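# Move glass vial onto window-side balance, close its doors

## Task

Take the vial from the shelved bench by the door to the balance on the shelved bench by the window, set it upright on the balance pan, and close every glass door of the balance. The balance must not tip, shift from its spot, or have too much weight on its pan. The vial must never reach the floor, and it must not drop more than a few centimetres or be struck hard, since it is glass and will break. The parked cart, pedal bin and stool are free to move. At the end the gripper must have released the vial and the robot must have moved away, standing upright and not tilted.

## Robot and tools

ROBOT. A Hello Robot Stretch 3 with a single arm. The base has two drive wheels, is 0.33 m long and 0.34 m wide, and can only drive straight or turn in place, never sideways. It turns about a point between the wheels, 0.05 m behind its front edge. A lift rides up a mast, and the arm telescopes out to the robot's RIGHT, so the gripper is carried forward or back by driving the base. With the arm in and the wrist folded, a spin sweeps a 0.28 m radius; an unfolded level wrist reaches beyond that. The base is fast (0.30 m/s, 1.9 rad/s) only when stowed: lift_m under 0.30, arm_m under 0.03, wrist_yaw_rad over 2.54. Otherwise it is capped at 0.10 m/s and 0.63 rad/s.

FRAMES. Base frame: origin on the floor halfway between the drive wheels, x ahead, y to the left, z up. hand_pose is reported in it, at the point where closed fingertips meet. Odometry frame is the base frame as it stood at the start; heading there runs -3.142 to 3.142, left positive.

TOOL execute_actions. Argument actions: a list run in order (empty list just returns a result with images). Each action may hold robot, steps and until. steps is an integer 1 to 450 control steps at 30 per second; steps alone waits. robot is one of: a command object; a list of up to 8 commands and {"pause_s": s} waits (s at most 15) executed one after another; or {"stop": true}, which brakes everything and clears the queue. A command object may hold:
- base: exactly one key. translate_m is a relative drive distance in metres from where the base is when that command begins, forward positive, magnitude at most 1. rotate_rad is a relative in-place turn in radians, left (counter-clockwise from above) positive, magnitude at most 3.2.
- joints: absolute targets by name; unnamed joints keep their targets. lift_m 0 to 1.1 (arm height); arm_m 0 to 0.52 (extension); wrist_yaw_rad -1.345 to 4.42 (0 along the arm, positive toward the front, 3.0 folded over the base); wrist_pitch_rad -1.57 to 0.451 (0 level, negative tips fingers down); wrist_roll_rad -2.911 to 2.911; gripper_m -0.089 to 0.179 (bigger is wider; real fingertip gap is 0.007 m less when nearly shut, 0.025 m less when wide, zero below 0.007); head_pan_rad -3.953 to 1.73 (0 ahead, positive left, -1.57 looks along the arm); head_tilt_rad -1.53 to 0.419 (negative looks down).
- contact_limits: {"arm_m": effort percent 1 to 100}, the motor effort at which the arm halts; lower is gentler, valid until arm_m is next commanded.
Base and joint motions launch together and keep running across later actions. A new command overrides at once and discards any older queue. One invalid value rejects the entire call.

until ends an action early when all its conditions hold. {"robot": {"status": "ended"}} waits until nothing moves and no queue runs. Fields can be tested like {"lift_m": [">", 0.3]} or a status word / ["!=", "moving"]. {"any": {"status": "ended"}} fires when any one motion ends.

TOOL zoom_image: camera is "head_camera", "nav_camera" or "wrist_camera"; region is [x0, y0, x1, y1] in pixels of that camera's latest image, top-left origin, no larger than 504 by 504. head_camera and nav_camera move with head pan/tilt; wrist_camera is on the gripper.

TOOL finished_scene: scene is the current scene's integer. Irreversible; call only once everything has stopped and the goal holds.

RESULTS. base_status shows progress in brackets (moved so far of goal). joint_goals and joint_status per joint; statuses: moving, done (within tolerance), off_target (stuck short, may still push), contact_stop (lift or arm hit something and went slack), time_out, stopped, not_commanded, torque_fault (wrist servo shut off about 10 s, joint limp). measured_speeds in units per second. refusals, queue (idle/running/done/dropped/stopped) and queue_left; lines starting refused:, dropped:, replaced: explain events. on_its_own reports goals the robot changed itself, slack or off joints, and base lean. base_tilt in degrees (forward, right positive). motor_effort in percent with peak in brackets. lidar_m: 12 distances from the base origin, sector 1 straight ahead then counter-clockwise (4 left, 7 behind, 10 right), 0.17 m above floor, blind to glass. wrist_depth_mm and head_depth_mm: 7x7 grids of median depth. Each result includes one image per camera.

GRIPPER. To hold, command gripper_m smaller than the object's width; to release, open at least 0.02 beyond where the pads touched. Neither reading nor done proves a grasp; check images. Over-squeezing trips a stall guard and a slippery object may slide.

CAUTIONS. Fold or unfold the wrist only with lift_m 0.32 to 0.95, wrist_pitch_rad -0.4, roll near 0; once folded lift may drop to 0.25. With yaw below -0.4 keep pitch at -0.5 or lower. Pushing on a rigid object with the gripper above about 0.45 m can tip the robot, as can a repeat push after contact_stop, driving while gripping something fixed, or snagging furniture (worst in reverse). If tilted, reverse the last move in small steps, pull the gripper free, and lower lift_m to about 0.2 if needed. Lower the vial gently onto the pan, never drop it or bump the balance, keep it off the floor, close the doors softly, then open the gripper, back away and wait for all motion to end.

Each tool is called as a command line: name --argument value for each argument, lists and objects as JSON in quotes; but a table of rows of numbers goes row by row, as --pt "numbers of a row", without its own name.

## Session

execute_actions --actions '[]'

Scene clock: 0.00 s.
robot.base_odometry: x=+0.000 y=+0.000 heading=+0.000 (m, m, rad; robot's odometry frame)
robot.turned_by_wheels: +0.000 (rad since the last result)
robot.turned_by_imu: +0.000 (rad since the last result)
robot.base_tilt: forward=+0.3 right=-0.7 (deg)
robot.lidar_m: 1.93 1.78 1.81 1.54 1.96 1.44 1.67 0.93 0.94 1.17 1.90 2.03
robot.head_depth_mm: 1893 2842 2970 3008 3053 2976 2104 / 1874 2833 3241 3247 3190 3118 2231 / 1872 2795 2943 2944 2985 2964 2216 / 1857 2654 2693 2707 2704 2661 2234 / 1849 2402 2008 1978 1997 1989 1964 / 1835 1889 1851 1849 1836 1831 1833 / 1842 1771 1734 1731 1718 1713 1719
robot.base_status: not_commanded
robot.joint_positions: lift_m=+0.521 arm_m=+0.001 wrist_yaw_rad=+2.852 wrist_pitch_rad=-0.310 wrist_roll_rad=+0.008 gripper_m=+0.037 head_pan_rad=+0.018 head_tilt_rad=-0.018
robot.joint_goals: lift_m=+0.521 arm_m=+0.001 wrist_yaw_rad=+2.852 wrist_pitch_rad=-0.310 wrist_roll_rad=+0.008 gripper_m=+0.037 head_pan_rad=+0.018 head_tilt_rad=-0.018
robot.joint_status: lift_m=not_commanded arm_m=not_commanded wrist_yaw_rad=not_commanded wrist_pitch_rad=not_commanded wrist_roll_rad=not_commanded gripper_m=not_commanded head_pan_rad=not_commanded head_tilt_rad=not_commanded
robot.measured_speeds: translate_m=+0.000 rotate_rad=+0.000 lift_m=+0.000 arm_m=+0.000 wrist_yaw_rad=+0.000 wrist_pitch_rad=+0.000 wrist_roll_rad=+0.000 head_pan_rad=+0.000 head_tilt_rad=+0.000
robot: refusals=0 queue=idle queue_left=0
robot.motor_effort: left_wheel=+1 right_wheel=+0 lift_m=+37 arm_m=-2 wrist_yaw_rad=+0 wrist_pitch_rad=+7 wrist_roll_rad=+0 gripper_m=+0 head_pan_rad=+0 head_tilt_rad=+2 (%)
robot.hand_pose: x=+0.0462 y=+0.0811 z=+0.5587 quat_wxyz=(+0.209, +0.710, +0.007, +0.673) (m; robot's base frame)
robot.wrist_depth_mm: - - - - - - - / - - - - - - - / - - - - - - - / - - - - - - - / - - - - - - 987 / 856 852 870 821 787 822 803 / 721 726 717 705 698 697 693
pictures: head_camera (sideways: a quarter turn clockwise sets it upright), nav_camera (sideways: a quarter turn counterclockwise sets it upright), wrist_camera
Images, in order (width x height): head_camera 896x504, nav_camera 672x504, wrist_camera 644x364.

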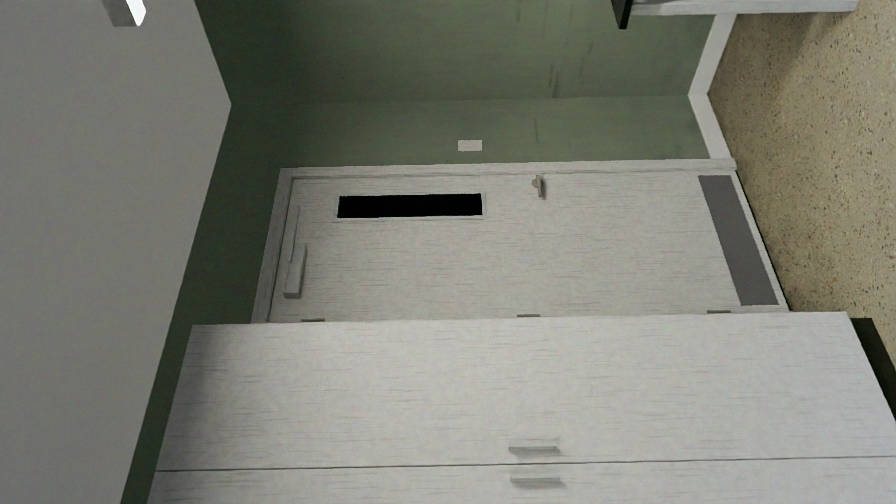

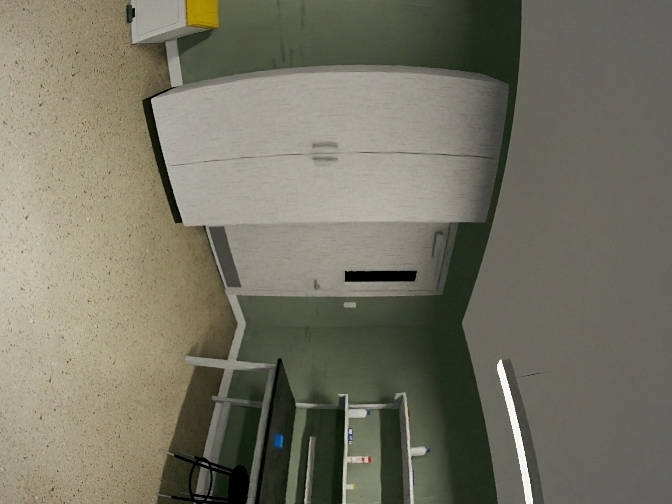

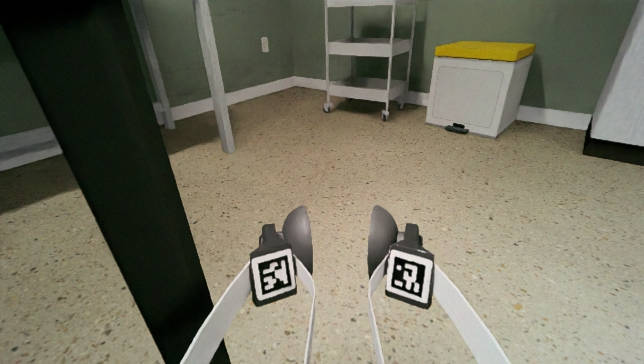

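execute_actions --actions '[{"robot":{"joints":{"head_pan_rad":-3.85,"head_tilt_rad":-0.3,"lift_m":0.28,"wrist_pitch_rad":-0.4}},"steps":150,"until":{"robot":{"status":"ended"}}}]'

execute_actions --actions '[{"robot":{"joints":{"head_pan_rad":-0.8,"head_tilt_rad":-0.3}},"steps":150,"until":{"robot":{"status":"ended"}}}]'

Scene clock: 4.77 s.
robot.base_odometry: x=+0.000 y=+0.000 heading=+0.000 (m, m, rad; robot's odometry frame)
robot.turned_by_wheels: +0.000 (rad since the last result)
robot.turned_by_imu: +0.000 (rad since the last result)
robot.base_tilt: forward=+0.2 right=-0.6 (deg)
robot.lidar_m: 1.93 1.78 1.81 1.54 1.96 1.44 1.67 0.93 0.94 1.17 1.89 2.28
robot.head_depth_mm: - - - - - - - / 1757 1854 1954 1441 2173 1994 1544 / 1783 1884 1993 1597 2208 1989 1553 / 1828 1912 2051 1627 2256 2016 1550 / 1848 1963 2107 1659 2337 1948 1563 / 1930 2033 2146 2226 2388 1949 1564 / 1978 2074 2213 2349 2435 2038 1570
robot.base_status: not_commanded
robot.joint_positions: lift_m=+0.280 arm_m=+0.001 wrist_yaw_rad=+2.852 wrist_pitch_rad=-0.415 wrist_roll_rad=+0.008 gripper_m=+0.037 head_pan_rad=-3.843 head_tilt_rad=-0.296
robot.joint_goals: lift_m=+0.280 arm_m=+0.001 wrist_yaw_rad=+2.852 wrist_pitch_rad=-0.400 wrist_roll_rad=+0.008 gripper_m=+0.037 head_pan_rad=-3.850 head_tilt_rad=-0.300
robot.joint_status: lift_m=done arm_m=not_commanded wrist_yaw_rad=not_commanded wrist_pitch_rad=done wrist_roll_rad=not_commanded gripper_m=not_commanded head_pan_rad=done head_tilt_rad=done
robot.measured_speeds: translate_m=+0.000 rotate_rad=+0.000 lift_m=+0.000 arm_m=+0.000 wrist_yaw_rad=+0.000 wrist_pitch_rad=+0.000 wrist_roll_rad=+0.000 head_pan_rad=+0.000 head_tilt_rad=+0.000
robot: refusals=0 queue=done queue_left=0
robot.motor_effort: left_wheel=+0(1) right_wheel=+0(1) lift_m=+27(38) arm_m=-1(1) wrist_yaw_rad=+1(0) wrist_pitch_rad=+6(7) wrist_roll_rad=+0(0) gripper_m=+0(0) head_pan_rad=-5(61) head_tilt_rad=-1(19) (%)
robot.hand_pose: x=+0.0429 y=+0.0697 z=+0.2937 quat_wxyz=(+0.244, +0.708, +0.044, +0.661) (m; robot's base frame)
robot.wrist_depth_mm: - - - - - - - / - - - - - - - / 997 - 946 926 900 877 856 / 730 - 720 702 693 675 665 / 593 566 599 573 582 552 552 / 496 496 - 482 448 469 460 / 439 - - 414 409 404 402
pictures: head_camera (sideways: a quarter turn clockwise sets it upright), nav_camera (sideways: a quarter turn counterclockwise sets it upright), wrist_camera
Images, in order (width x height): head_camera 896x504, nav_camera 672x504, wrist_camera 644x364.

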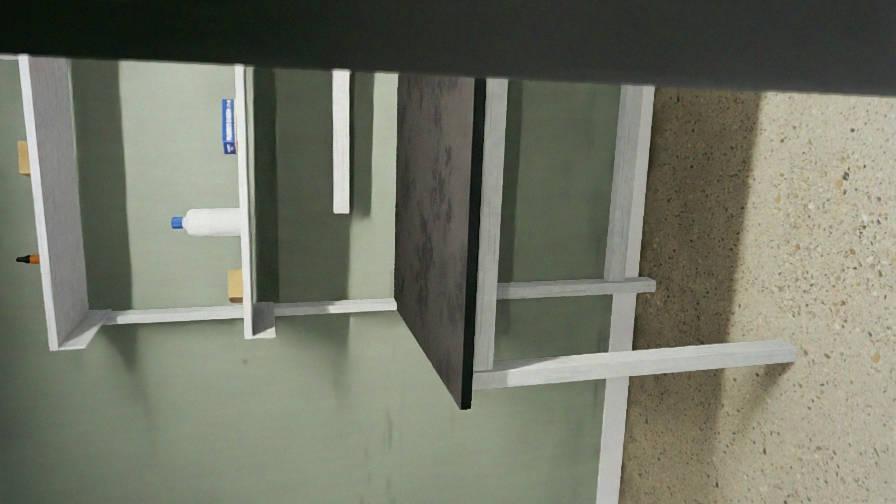

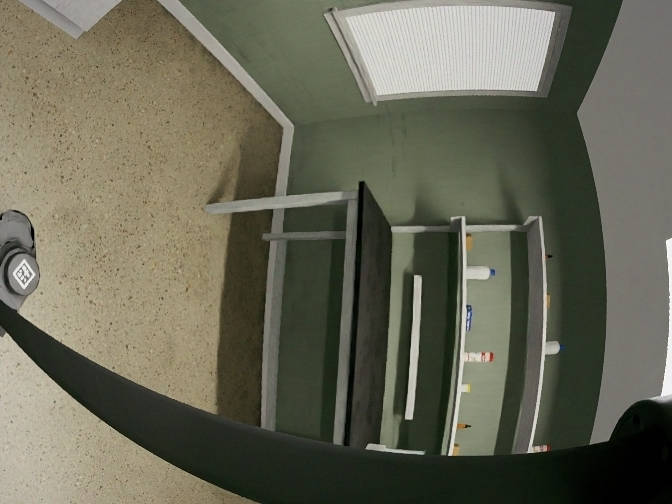

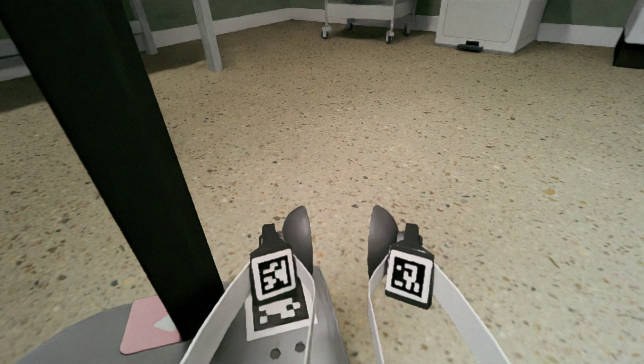

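Scene clock: 6.73 s.
robot.base_odometry: x=+0.000 y=+0.000 heading=+0.000 (m, m, rad; robot's odometry frame)
robot.turned_by_wheels: +0.000 (rad since the last result)
robot.turned_by_imu: +0.000 (rad since the last result)
robot.base_tilt: forward=+0.3 right=-0.6 (deg)
robot.lidar_m: 1.92 1.78 1.81 1.54 1.96 1.43 1.67 0.93 0.94 1.16 1.89 2.27
robot.head_depth_mm: 2261 2370 2485 2608 2708 1983 1529 / 2283 2382 2518 2601 2636 1976 1547 / 2309 2403 2542 2497 2663 2009 1552 / 2316 2428 2556 2258 2672 2000 1556 / 2349 2473 2568 2291 2545 2023 1563 / 2368 2493 2618 2591 2858 2032 1561 / 2380 2509 2637 2623 2801 2023 1565
robot.base_status: not_commanded
robot.joint_positions: lift_m=+0.280 arm_m=+0.001 wrist_yaw_rad=+2.852 wrist_pitch_rad=-0.415 wrist_roll_rad=+0.008 gripper_m=+0.037 head_pan_rad=-0.807 head_tilt_rad=-0.296
robot.joint_goals: lift_m=+0.280 arm_m=+0.001 wrist_yaw_rad=+2.852 wrist_pitch_rad=-0.400 wrist_roll_rad=+0.008 gripper_m=+0.037 head_pan_rad=-0.800 head_tilt_rad=-0.300
robot.joint_status: lift_m=done arm_m=not_commanded wrist_yaw_rad=not_commanded wrist_pitch_rad=done wrist_roll_rad=not_commanded gripper_m=not_commanded head_pan_rad=done head_tilt_rad=done
robot.measured_speeds: translate_m=+0.000 rotate_rad=+0.000 lift_m=+0.000 arm_m=+0.000 wrist_yaw_rad=+0.000 wrist_pitch_rad=+0.000 wrist_roll_rad=+0.000 head_pan_rad=+0.000 head_tilt_rad=+0.000
robot: refusals=0 queue=done queue_left=0
robot.motor_effort: left_wheel=+0(0) right_wheel=+0(0) lift_m=+27(27) arm_m=-2(1) wrist_yaw_rad=+0(0) wrist_pitch_rad=+7(7) wrist_roll_rad=+0(1) gripper_m=+0(0) head_pan_rad=+4(61) head_tilt_rad=-1(2) (%)
robot.hand_pose: x=+0.0429 y=+0.0697 z=+0.2937 quat_wxyz=(+0.244, +0.708, +0.044, +0.661) (m; robot's base frame)
robot.wrist_depth_mm: - - - - - - - / - - - - - - - / 975 - 931 912 886 866 864 / 749 - 725 712 695 678 670 / 590 569 597 573 588 557 551 / 503 494 - 478 448 470 457 / 441 - - 413 408 404 400
pictures: head_camera (sideways: a quarter turn clockwise sets it upright), nav_camera (sideways: a quarter turn counterclockwise sets it upright), wrist_camera
Images, in order (width x height): head_camera 896x504, nav_camera 672x504, wrist_camera 644x364.

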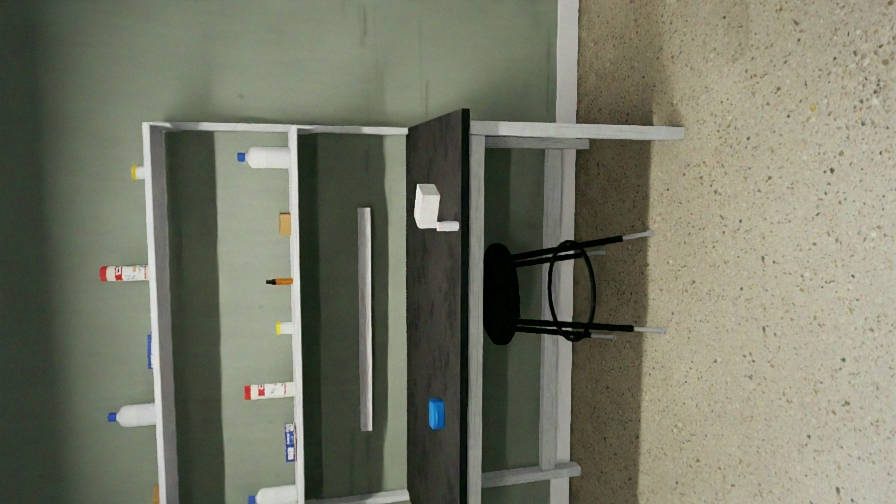

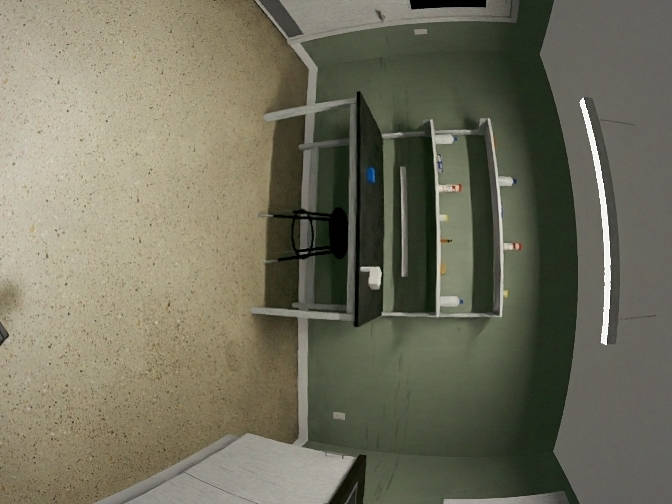

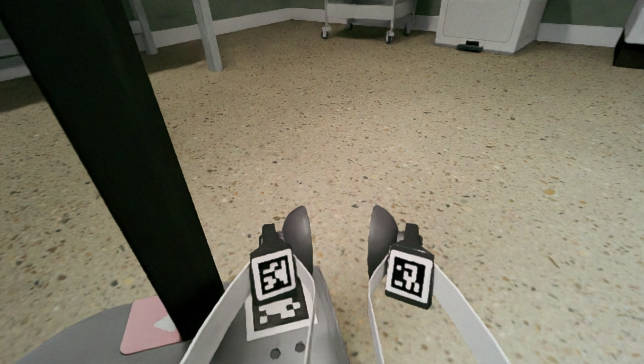

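execute_actions --actions '[{"robot":{"joints":{"head_pan_rad":-3.7,"head_tilt_rad":-0.3},"base":{"rotate_rad":-0.8}},"steps":150,"until":{"robot":{"status":"ended"}}}]'

Scene clock: 11.53 s.
robot.base_odometry: x=+0.000 y=+0.000 heading=-0.800 (m, m, rad; robot's odometry frame)
robot.turned_by_wheels: -0.800 (rad since the last result)
robot.turned_by_imu: -0.802 (rad since the last result)
robot.base_tilt: forward=+0.2 right=-0.6 (deg)
robot.lidar_m: 1.89 2.27 1.80 1.78 2.02 1.53 1.96 1.43 0.95 0.93 1.00 1.49
robot.head_depth_mm: 2372 2500 2646 2829 2780 1976 1530 / 2253 2376 2509 2633 2695 2002 1546 / 2131 2268 2382 1569 2507 1839 1555 / 2012 2108 1760 1536 2420 2008 1547 / 1891 2020 2112 1660 2318 2013 1550 / 1806 1924 2009 1487 2202 2043 1557 / 1769 1832 1925 1515 2117 2024 1579
robot.base_status: done (rotate_rad -0.7999 of -0.8000)
robot.joint_positions: lift_m=+0.280 arm_m=+0.001 wrist_yaw_rad=+2.852 wrist_pitch_rad=-0.415 wrist_roll_rad=+0.008 gripper_m=+0.037 head_pan_rad=-3.693 head_tilt_rad=-0.297
robot.joint_goals: lift_m=+0.280 arm_m=+0.001 wrist_yaw_rad=+2.852 wrist_pitch_rad=-0.400 wrist_roll_rad=+0.008 gripper_m=+0.037 head_pan_rad=-3.700 head_tilt_rad=-0.300
robot.joint_status: lift_m=done arm_m=not_commanded wrist_yaw_rad=not_commanded wrist_pitch_rad=done wrist_roll_rad=not_commanded gripper_m=not_commanded head_pan_rad=done head_tilt_rad=done
robot.measured_speeds: translate_m=+0.000 rotate_rad=+0.000 lift_m=+0.000 arm_m=+0.000 wrist_yaw_rad=+0.000 wrist_pitch_rad=+0.000 wrist_roll_rad=+0.000 head_pan_rad=+0.000 head_tilt_rad=+0.000
robot: refusals=0 queue=done queue_left=0
robot.motor_effort: left_wheel=+2(9) right_wheel=-2(8) lift_m=+27(27) arm_m=-1(1) wrist_yaw_rad=+1(0) wrist_pitch_rad=+6(6) wrist_roll_rad=+1(0) gripper_m=+1(0) head_pan_rad=-5(61) head_tilt_rad=-1(0) (%)
robot.hand_pose: x=+0.0429 y=+0.0697 z=+0.2937 quat_wxyz=(+0.244, +0.708, +0.044, +0.661) (m; robot's base frame)
robot.wrist_depth_mm: - - - - - - - / - - - - - - - / 987 - 948 925 896 891 856 / 743 - 721 702 695 678 665 / 599 568 596 574 581 561 549 / 500 497 - 479 450 469 462 / 441 - - 414 406 404 403
pictures: head_camera (sideways: a quarter turn clockwise sets it upright), nav_camera (sideways: a quarter turn counterclockwise sets it upright), wrist_camera
Images, in order (width x height): head_camera 896x504, nav_camera 672x504, wrist_camera 644x364.

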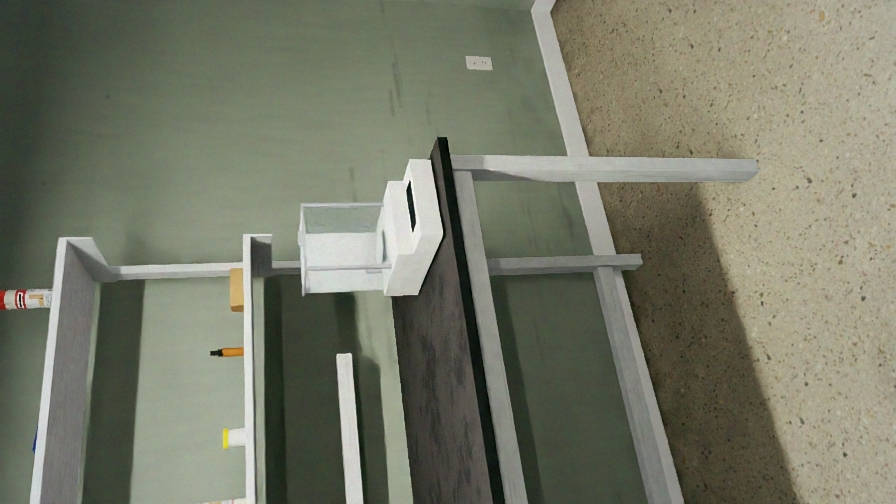

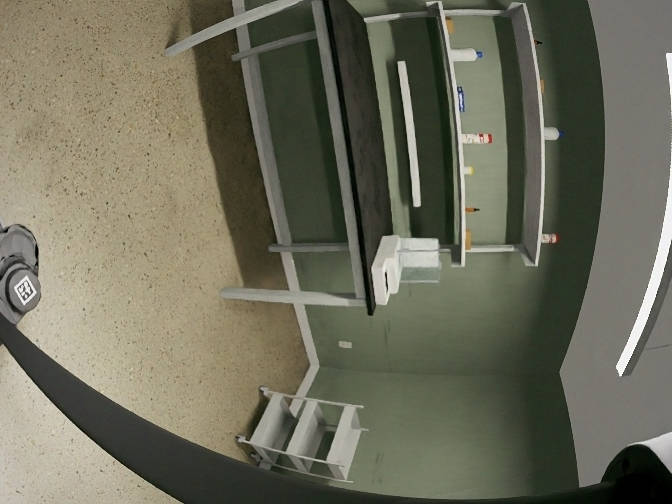

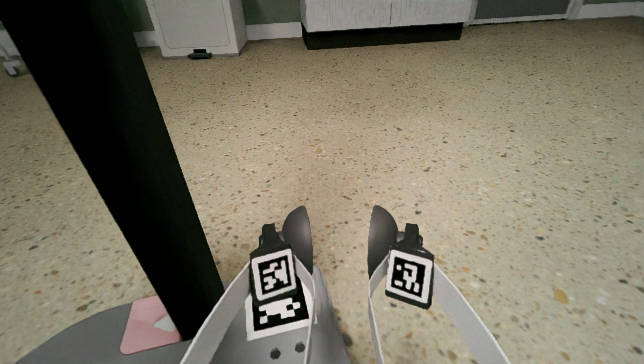

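zoom_image --camera "head_camera" --region '[290, 180, 410, 310]'

execute_actions --actions '[{"robot":[{"base":{"translate_m":0.7},"joints":{"head_pan_rad":-1.57,"head_tilt_rad":-0.75,"gripper_m":0.1}},{"base":{"translate_m":0.68}},{"base":{"rotate_rad":1.46},"joints":{"lift_m":0.78}},{"joints":{"wrist_yaw_rad":1.2}},{"joints":{"wrist_yaw_rad":0,"wrist_pitch_rad":-0.25,"wrist_roll_rad":0}}],"steps":450,"until":{"robot":{"status":"ended"}}},{"steps":450,"until":{"robot":{"status":"ended"}}}]'

Region (290, 180, 410, 310) of head_camera's 896x504 image, scaled by 3.877, with more detail than that image has; it fills the left 465 columns of this view, and the rest is white.

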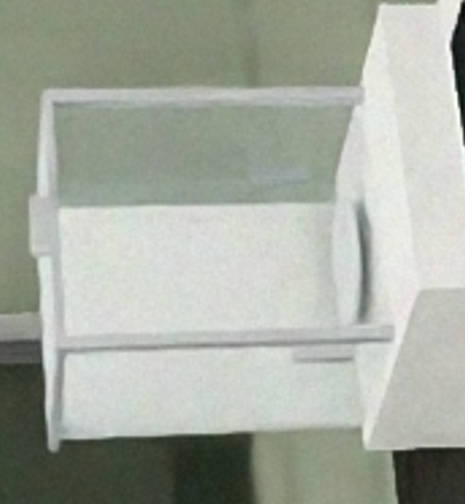

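Scene clock: 30.30 s.
robot.base_odometry: x=+0.962 y=-0.990 heading=+0.660 (m, m, rad; robot's odometry frame)
robot.turned_by_wheels: +1.460 (rad since the last result)
robot.turned_by_imu: +1.472 (rad since the last result)
robot.base_tilt: forward=+0.4 right=-0.6 (deg)
robot.lidar_m: 1.65 1.68 2.35 2.75 1.53 1.12 1.08 1.74 0.61 0.70 0.70 1.21
robot.head_depth_mm: 1084 1214 1011 786 837 1054 - / 1100 1218 1015 793 1472 1349 - / 1096 1227 1025 795 1116 - - / 1097 1237 1031 801 1480 1330 1144 / 1097 1233 1037 805 1079 1330 1165 / 1096 1228 1042 806 943 1328 1170 / 1091 1231 1053 811 1025 1365 1178
robot.base_status: done (rotate_rad +1.4599 of +1.4600)
robot.joint_positions: lift_m=+0.780 arm_m=+0.001 wrist_yaw_rad=+0.003 wrist_pitch_rad=-0.272 wrist_roll_rad=+0.006 gripper_m=+0.100 head_pan_rad=-1.577 head_tilt_rad=-0.741
robot.joint_goals: lift_m=+0.780 arm_m=+0.001 wrist_yaw_rad=+0.000 wrist_pitch_rad=-0.250 wrist_roll_rad=+0.000 gripper_m=+0.100 head_pan_rad=-1.570 head_tilt_rad=-0.750
robot.joint_status: lift_m=done arm_m=not_commanded wrist_yaw_rad=done wrist_pitch_rad=done wrist_roll_rad=done gripper_m=done head_pan_rad=done head_tilt_rad=done
robot.measured_speeds: translate_m=+0.000 rotate_rad=+0.000 lift_m=+0.000 arm_m=+0.000 wrist_yaw_rad=+0.000 wrist_pitch_rad=+0.000 wrist_roll_rad=+0.000 head_pan_rad=+0.000 head_tilt_rad=+0.000
robot: refusals=0 queue=done queue_left=0
robot.motor_effort: left_wheel=-1(9) right_wheel=+3(11) lift_m=+46(49) arm_m=-1(2) wrist_yaw_rad=-2(0) wrist_pitch_rad=+9(10) wrist_roll_rad=-4(4) gripper_m=+1(96) head_pan_rad=+5(62) head_tilt_rad=-3(25) (%)
robot.hand_pose: x=-0.0209 y=-0.3860 z=+0.8262 quat_wxyz=(+0.699, +0.097, -0.702, -0.096) (m; robot's base frame)
robot.wrist_depth_mm: 988 948 919 897 940 931 890 / - - 999 959 969 956 960 / 571 559 549 521 489 500 - / 375 371 359 335 352 341 339 / 384 375 310 304 298 291 287 / - - - - - - 362 / - - - - - - 932
pictures: head_camera (sideways: a quarter turn clockwise sets it upright), nav_camera (sideways: a quarter turn counterclockwise sets it upright), wrist_camera
Images, in order (width x height): head_camera 896x504, nav_camera 672x504, wrist_camera 644x364.

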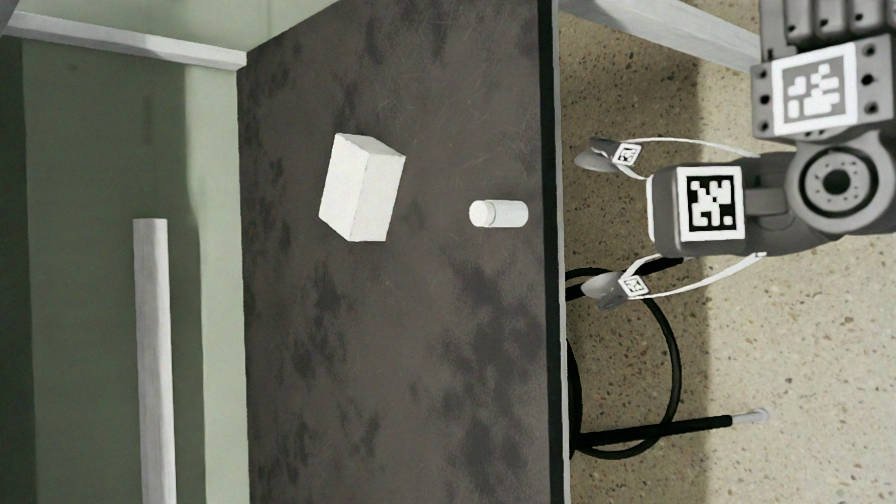

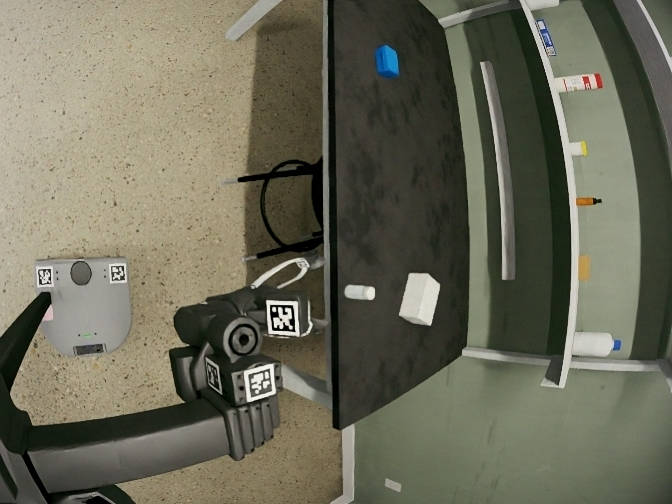

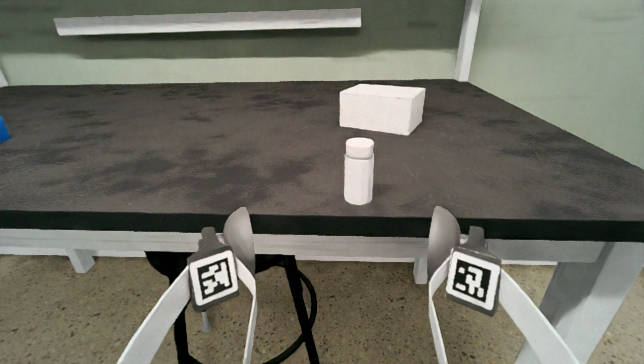

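execute_actions --actions '[{"robot":{"joints":{"arm_m":0.13,"lift_m":0.755},"base":{"translate_m":-0.02}},"steps":200,"until":{"robot":{"status":"ended"}}}]'

Scene clock: 34.13 s.
robot.base_odometry: x=+0.946 y=-1.002 heading=+0.660 (m, m, rad; robot's odometry frame)
robot.turned_by_wheels: +0.000 (rad since the last result)
robot.turned_by_imu: +0.000 (rad since the last result)
robot.base_tilt: forward=+0.3 right=-0.7 (deg)
robot.lidar_m: 1.67 1.70 2.39 2.78 1.50 1.10 1.06 1.72 0.59 0.70 0.71 1.22
robot.head_depth_mm: 1066 1222 1051 787 766 - - / 1102 1221 1014 791 701 - 1158 / 1097 1224 1026 796 - - 1161 / 1095 1235 1032 798 1208 1308 1167 / 1094 1234 1038 804 1155 1327 1168 / 1093 1230 1043 805 945 1349 1170 / 1086 1224 1048 812 1006 1325 1176
robot.base_status: done (translate_m -0.0200 of -0.0200)
robot.joint_positions: lift_m=+0.755 arm_m=+0.130 wrist_yaw_rad=+0.001 wrist_pitch_rad=-0.271 wrist_roll_rad=+0.006 gripper_m=+0.100 head_pan_rad=-1.577 head_tilt_rad=-0.741
robot.joint_goals: lift_m=+0.755 arm_m=+0.130 wrist_yaw_rad=+0.000 wrist_pitch_rad=-0.250 wrist_roll_rad=+0.000 gripper_m=+0.100 head_pan_rad=-1.570 head_tilt_rad=-0.750
robot.joint_status: lift_m=done arm_m=done wrist_yaw_rad=done wrist_pitch_rad=done wrist_roll_rad=done gripper_m=done head_pan_rad=done head_tilt_rad=done
robot.measured_speeds: translate_m=+0.000 rotate_rad=+0.000 lift_m=+0.000 arm_m=+0.000 wrist_yaw_rad=+0.000 wrist_pitch_rad=+0.000 wrist_roll_rad=+0.000 head_pan_rad=+0.000 head_tilt_rad=+0.000
robot: refusals=0 queue=done queue_left=0
robot.motor_effort: left_wheel=-1(6) right_wheel=+3(4) lift_m=+27(47) arm_m=+3(4) wrist_yaw_rad=-1(2) wrist_pitch_rad=+9(9) wrist_roll_rad=-4(4) gripper_m=+1(0) head_pan_rad=+5(4) head_tilt_rad=-3(3) (%)
robot.hand_pose: x=-0.0212 y=-0.5151 z=+0.8022 quat_wxyz=(+0.699, +0.096, -0.702, -0.096) (m; robot's base frame)
robot.wrist_depth_mm: 852 849 838 829 802 800 791 / 900 894 863 855 820 832 834 / 480 475 459 410 372 428 867 / 319 314 308 288 298 292 288 / 237 235 243 208 226 224 220 / 189 188 178 183 181 187 178 / 963 421 925 240 174 171 163
pictures: head_camera (sideways: a quarter turn clockwise sets it upright), nav_camera (sideways: a quarter turn counterclockwise sets it upright), wrist_camera
Images, in order (width x height): head_camera 896x504, nav_camera 672x504, wrist_camera 644x364.

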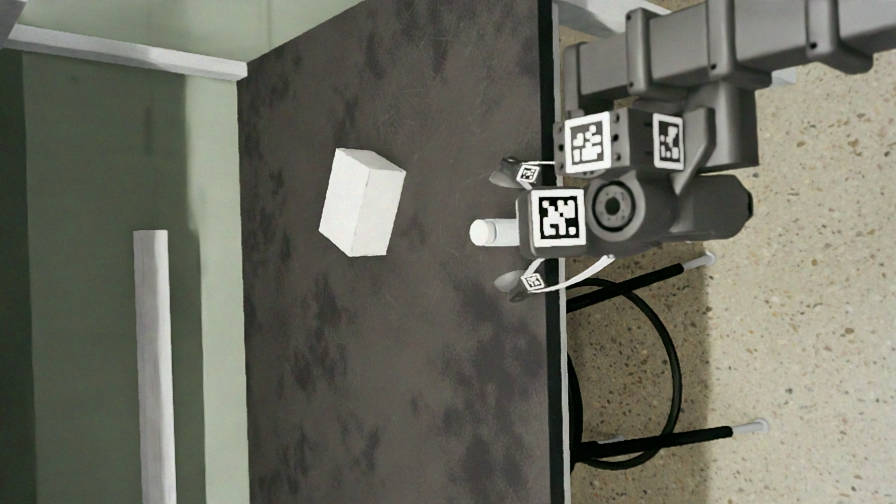

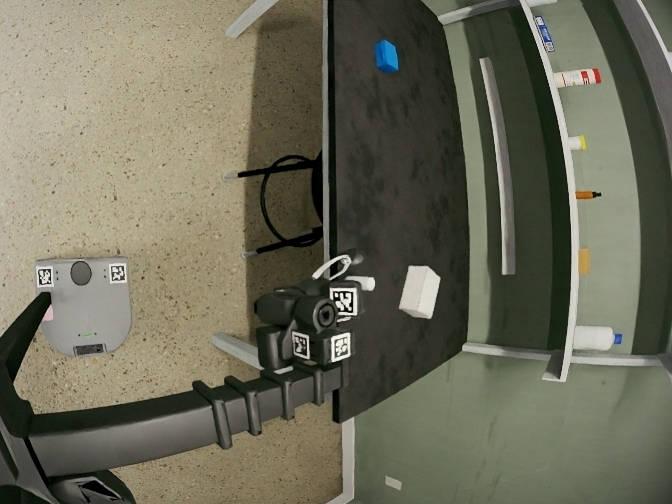

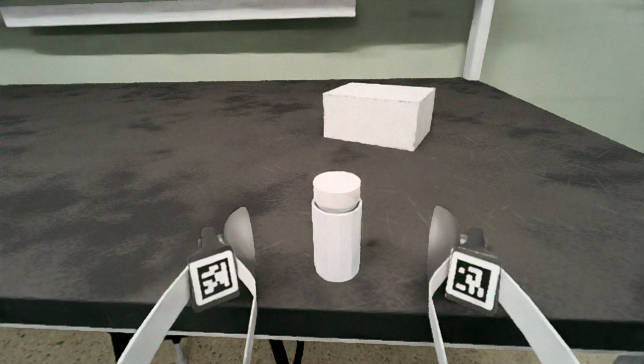

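execute_actions --actions '[{"robot":[{"joints":{"arm_m":0.149},"base":{"translate_m":0.003}},{"joints":{"gripper_m":-0.02}},{"joints":{"lift_m":0.79}}],"steps":300,"until":{"robot":{"status":"ended"}}}]'

Scene clock: 39.47 s.
robot.base_odometry: x=+0.948 y=-1.000 heading=+0.660 (m, m, rad; robot's odometry frame)
robot.turned_by_wheels: +0.000 (rad since the last result)
robot.turned_by_imu: +0.000 (rad since the last result)
robot.base_tilt: forward=+0.2 right=-0.7 (deg)
robot.lidar_m: 1.66 1.70 2.37 2.78 1.51 1.10 1.06 1.72 0.60 0.70 0.71 1.23
robot.head_depth_mm: 1069 1223 1053 787 - - 1132 / 1100 1218 1018 795 - 1280 1153 / 1095 1227 1029 821 - 1303 1163 / 1100 1239 1028 825 1231 1312 1159 / 1090 1234 1040 804 1139 1325 1167 / 1089 1231 1042 805 944 1355 1172 / 1088 1232 1050 811 1005 1325 1173
robot.base_status: done (translate_m +0.0030 of +0.0030)
robot.joint_positions: lift_m=+0.790 arm_m=+0.149 wrist_yaw_rad=+0.001 wrist_pitch_rad=-0.271 wrist_roll_rad=+0.006 gripper_m=-0.019 head_pan_rad=-1.577 head_tilt_rad=-0.741
robot.joint_goals: lift_m=+0.790 arm_m=+0.149 wrist_yaw_rad=+0.000 wrist_pitch_rad=-0.250 wrist_roll_rad=+0.000 gripper_m=-0.020 head_pan_rad=-1.570 head_tilt_rad=-0.750
robot.joint_status: lift_m=done arm_m=done wrist_yaw_rad=done wrist_pitch_rad=done wrist_roll_rad=done gripper_m=done head_pan_rad=done head_tilt_rad=done
robot.measured_speeds: translate_m=+0.000 rotate_rad=+0.000 lift_m=+0.000 arm_m=+0.000 wrist_yaw_rad=+0.000 wrist_pitch_rad=+0.000 wrist_roll_rad=+0.000 head_pan_rad=+0.000 head_tilt_rad=+0.000
robot: refusals=0 queue=done queue_left=0
robot.motor_effort: left_wheel=-1(3) right_wheel=+3(8) lift_m=+46(47) arm_m=+3(4) wrist_yaw_rad=-1(1) wrist_pitch_rad=+9(9) wrist_roll_rad=-4(4) gripper_m=-19(98) head_pan_rad=+3(5) head_tilt_rad=-3(4) (%)
robot.hand_pose: x=-0.0212 y=-0.5341 z=+0.8364 quat_wxyz=(+0.699, +0.096, -0.702, -0.096) (m; robot's base frame)
robot.wrist_depth_mm: 821 812 790 789 814 771 768 / 894 882 861 849 842 829 826 / 606 590 573 510 403 538 887 / 395 393 387 378 368 365 360 / 296 293 289 150 292 278 274 / 235 233 231 167 222 224 222 / 195 195 193 191 189 188 186
pictures: head_camera (sideways: a quarter turn clockwise sets it upright), nav_camera (sideways: a quarter turn counterclockwise sets it upright), wrist_camera
Images, in order (width x height): head_camera 896x504, nav_camera 672x504, wrist_camera 644x364.

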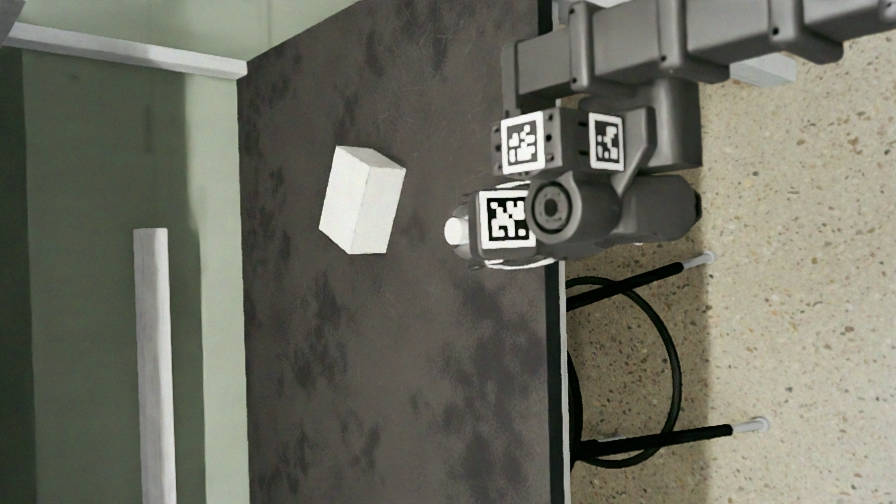

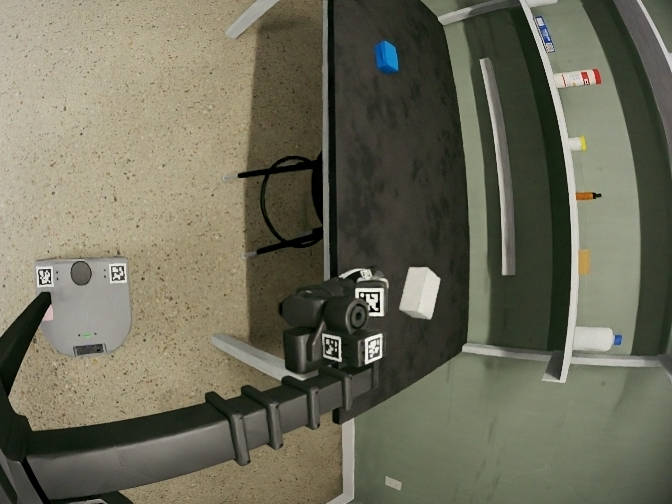

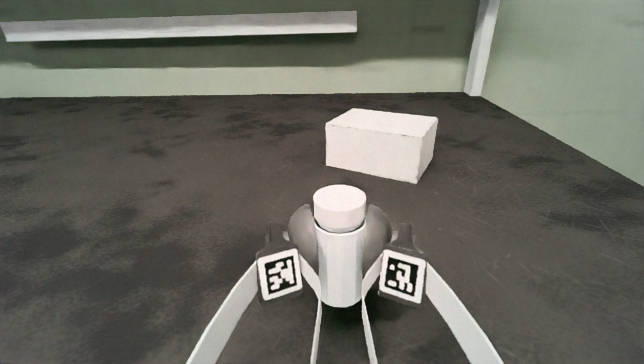

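execute_actions --actions '[{"robot":[{"joints":{"arm_m":0.0,"head_pan_rad":-3.0,"head_tilt_rad":-0.6}},{"joints":{"wrist_yaw_rad":2.8,"wrist_pitch_rad":-0.4}},{"joints":{"lift_m":0.28},"base":{"rotate_rad":-1.975}},{"base":{"translate_m":-1.0}},{"base":{"translate_m":-1.0}},{"base":{"translate_m":-0.5}}],"steps":450,"until":{"robot":{"status":"ended"}}},{"steps":450,"until":{"robot":{"status":"ended"}}}]'

Scene clock: 69.77 s.
robot.base_odometry: x=+0.315 y=+1.418 heading=-1.315 (m, m, rad; robot's odometry frame)
robot.turned_by_wheels: -1.975 (rad since the last result)
robot.turned_by_imu: -1.996 (rad since the last result)
robot.base_tilt: forward=+0.3 right=-0.6 (deg)
robot.lidar_m: 3.09 1.79 0.88 0.76 0.59 0.62 1.20 1.04 0.45 1.68 2.17 2.21
robot.head_depth_mm: 1114 1236 1391 1591 1722 1452 1225 / 1088 1202 1344 1526 1682 1458 1229 / 1052 1163 1295 1465 1643 1472 1234 / 1022 1127 1252 1409 1613 1473 1241 / 995 1090 1207 1357 1551 1474 1238 / 972 1065 1178 1310 1478 1477 1249 / 947 1028 1135 1266 1416 1415 1252
robot.base_status: done (translate_m -0.5000 of -0.5000)
robot.joint_positions: lift_m=+0.280 arm_m=+0.001 wrist_yaw_rad=+2.798 wrist_pitch_rad=-0.418 wrist_roll_rad=+0.006 gripper_m=-0.019 head_pan_rad=-2.993 head_tilt_rad=-0.605
robot.joint_goals: lift_m=+0.280 arm_m=+0.000 wrist_yaw_rad=+2.800 wrist_pitch_rad=-0.400 wrist_roll_rad=+0.000 gripper_m=-0.020 head_pan_rad=-3.000 head_tilt_rad=-0.600
robot.joint_status: lift_m=done arm_m=done wrist_yaw_rad=done wrist_pitch_rad=done wrist_roll_rad=done gripper_m=done head_pan_rad=done head_tilt_rad=done
robot.measured_speeds: translate_m=+0.000 rotate_rad=+0.000 lift_m=+0.000 arm_m=+0.000 wrist_yaw_rad=+0.000 wrist_pitch_rad=+0.000 wrist_roll_rad=+0.000 head_pan_rad=+0.000 head_tilt_rad=+0.000
robot: refusals=0 queue=done queue_left=0
robot.motor_effort: left_wheel=+2(6) right_wheel=-2(10) lift_m=+27(49) arm_m=-5(5) wrist_yaw_rad=+2(1) wrist_pitch_rad=+7(9) wrist_roll_rad=-4(4) gripper_m=-20(19) head_pan_rad=-5(62) head_tilt_rad=+2(14) (%)
robot.hand_pose: x=+0.0543 y=+0.0654 z=+0.2931 quat_wxyz=(+0.263, +0.708, +0.026, +0.655) (m; robot's base frame)
robot.wrist_depth_mm: - 920 729 852 - - - / - - 812 927 - - - / - 953 868 921 891 889 857 / 679 704 716 698 694 682 671 / 590 - 582 150 582 551 546 / 497 484 501 165 466 470 459 / 442 - - 413 410 406 400
pictures: head_camera (sideways: a quarter turn clockwise sets it upright), nav_camera (sideways: a quarter turn counterclockwise sets it upright), wrist_camera
Images, in order (width x height): head_camera 896x504, nav_camera 672x504, wrist_camera 644x364.

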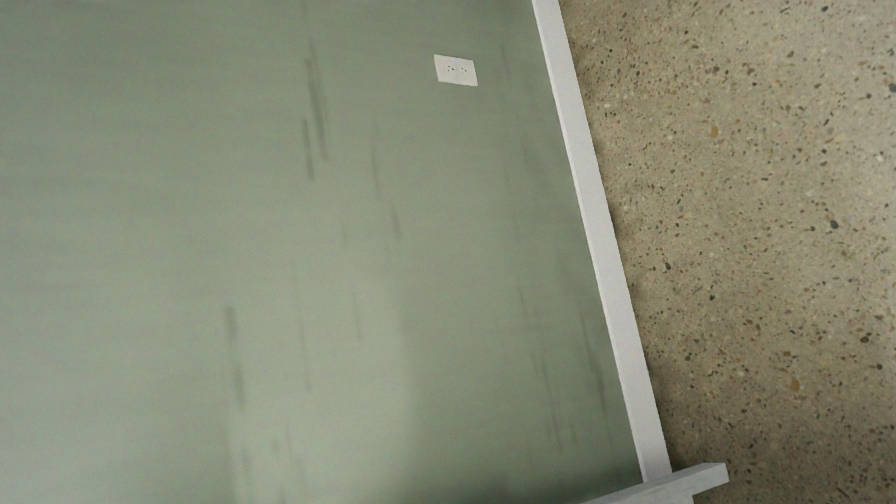

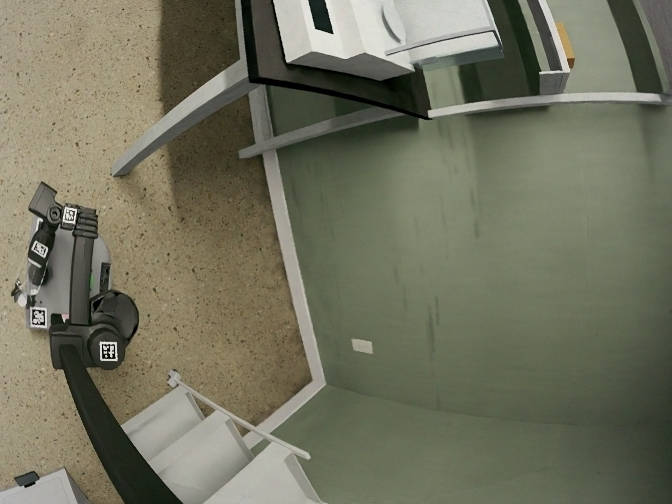

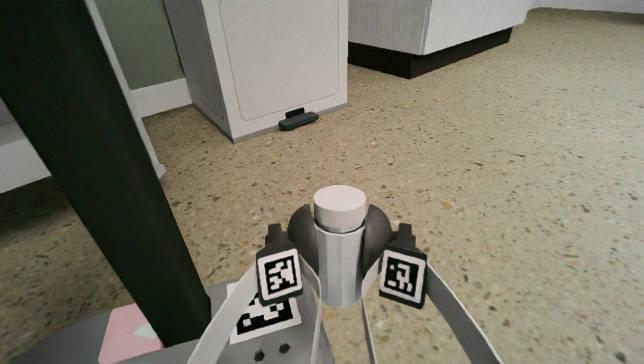

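execute_actions --actions '[{"robot":[{"base":{"translate_m":-0.7},"joints":{"head_pan_rad":-1.57,"head_tilt_rad":-0.6}},{"base":{"rotate_rad":0.42},"joints":{"lift_m":0.93}}],"steps":450,"until":{"robot":{"status":"ended"}}}]'

Scene clock: 83.00 s.
robot.base_odometry: x=+0.138 y=+2.096 heading=-0.895 (m, m, rad; robot's odometry frame)
robot.turned_by_wheels: +0.420 (rad since the last result)
robot.turned_by_imu: +0.418 (rad since the last result)
robot.base_tilt: forward=+0.3 right=-0.6 (deg)
robot.lidar_m: 1.77 0.39 0.38 0.83 0.77 0.56 0.54 0.56 0.64 1.62 0.57 3.30
robot.head_depth_mm: 1532 1406 964 683 1041 - - / 2231 1667 972 686 1602 1545 - / 2441 616 619 610 1641 1551 - / 2450 1734 735 592 1643 1569 - / 2436 1435 697 594 1649 1561 - / 2452 2647 1004 596 656 1367 948 / 2469 2715 2927 609 656 1377 1252
robot.base_status: done (rotate_rad +0.4199 of +0.4200)
robot.joint_positions: lift_m=+0.930 arm_m=+0.001 wrist_yaw_rad=+2.798 wrist_pitch_rad=-0.418 wrist_roll_rad=+0.006 gripper_m=-0.019 head_pan_rad=-1.577 head_tilt_rad=-0.605
robot.joint_goals: lift_m=+0.930 arm_m=+0.000 wrist_yaw_rad=+2.800 wrist_pitch_rad=-0.400 wrist_roll_rad=+0.000 gripper_m=-0.020 head_pan_rad=-1.570 head_tilt_rad=-0.600
robot.joint_status: lift_m=done arm_m=done wrist_yaw_rad=done wrist_pitch_rad=done wrist_roll_rad=done gripper_m=done head_pan_rad=done head_tilt_rad=done
robot.measured_speeds: translate_m=+0.000 rotate_rad=+0.000 lift_m=+0.000 arm_m=+0.000 wrist_yaw_rad=+0.000 wrist_pitch_rad=+0.000 wrist_roll_rad=+0.000 head_pan_rad=+0.000 head_tilt_rad=+0.000
robot: refusals=0 queue=done queue_left=0
robot.motor_effort: left_wheel=-1(6) right_wheel=+3(10) lift_m=+46(48) arm_m=-6(5) wrist_yaw_rad=+2(2) wrist_pitch_rad=+8(7) wrist_roll_rad=-3(4) gripper_m=-20(19) head_pan_rad=+5(60) head_tilt_rad=+2(4) (%)
robot.hand_pose: x=+0.0543 y=+0.0653 z=+0.9423 quat_wxyz=(+0.263, +0.708, +0.026, +0.654) (m; robot's base frame)
robot.wrist_depth_mm: - 704 759 830 879 978 - / - 773 824 887 984 - - / - 843 909 963 832 813 - / 809 912 - - 665 661 951 / 849 - - 149 844 861 - / 821 - - 166 811 - - / 770 - - - 926 - -
pictures: head_camera (sideways: a quarter turn clockwise sets it upright), nav_camera (sideways: a quarter turn counterclockwise sets it upright), wrist_camera
Images, in order (width x height): head_camera 896x504, nav_camera 672x504, wrist_camera 644x364.

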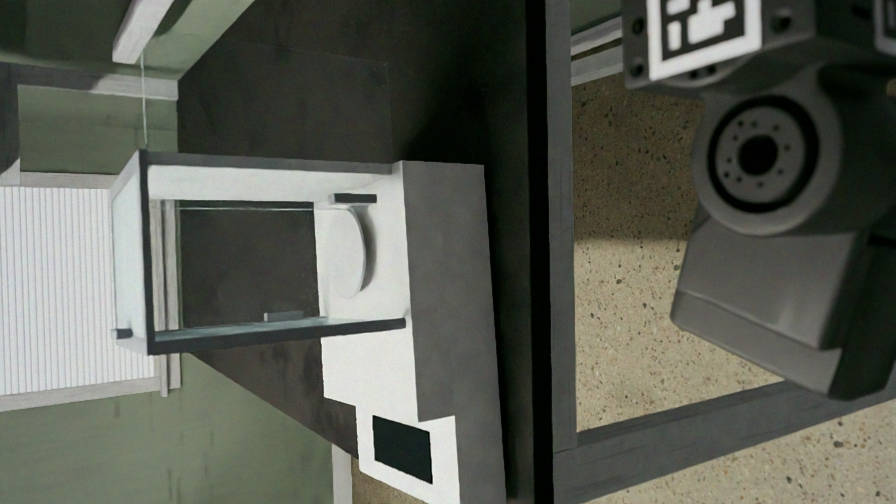

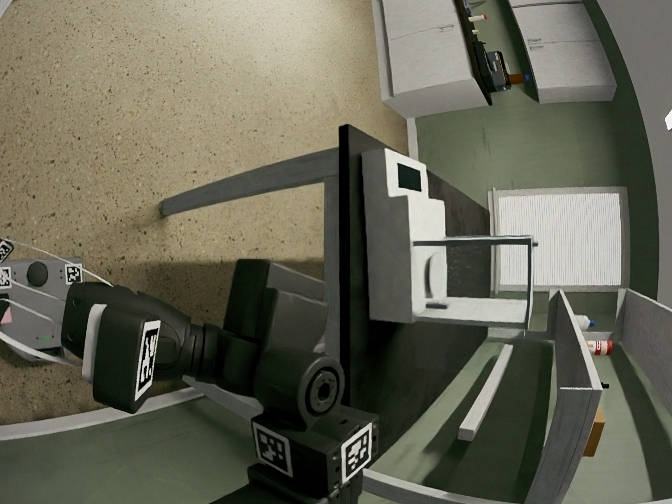

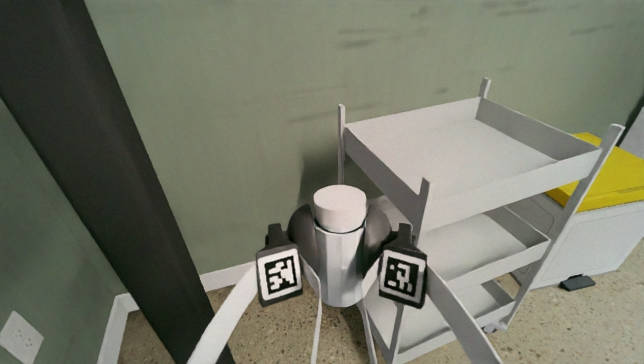

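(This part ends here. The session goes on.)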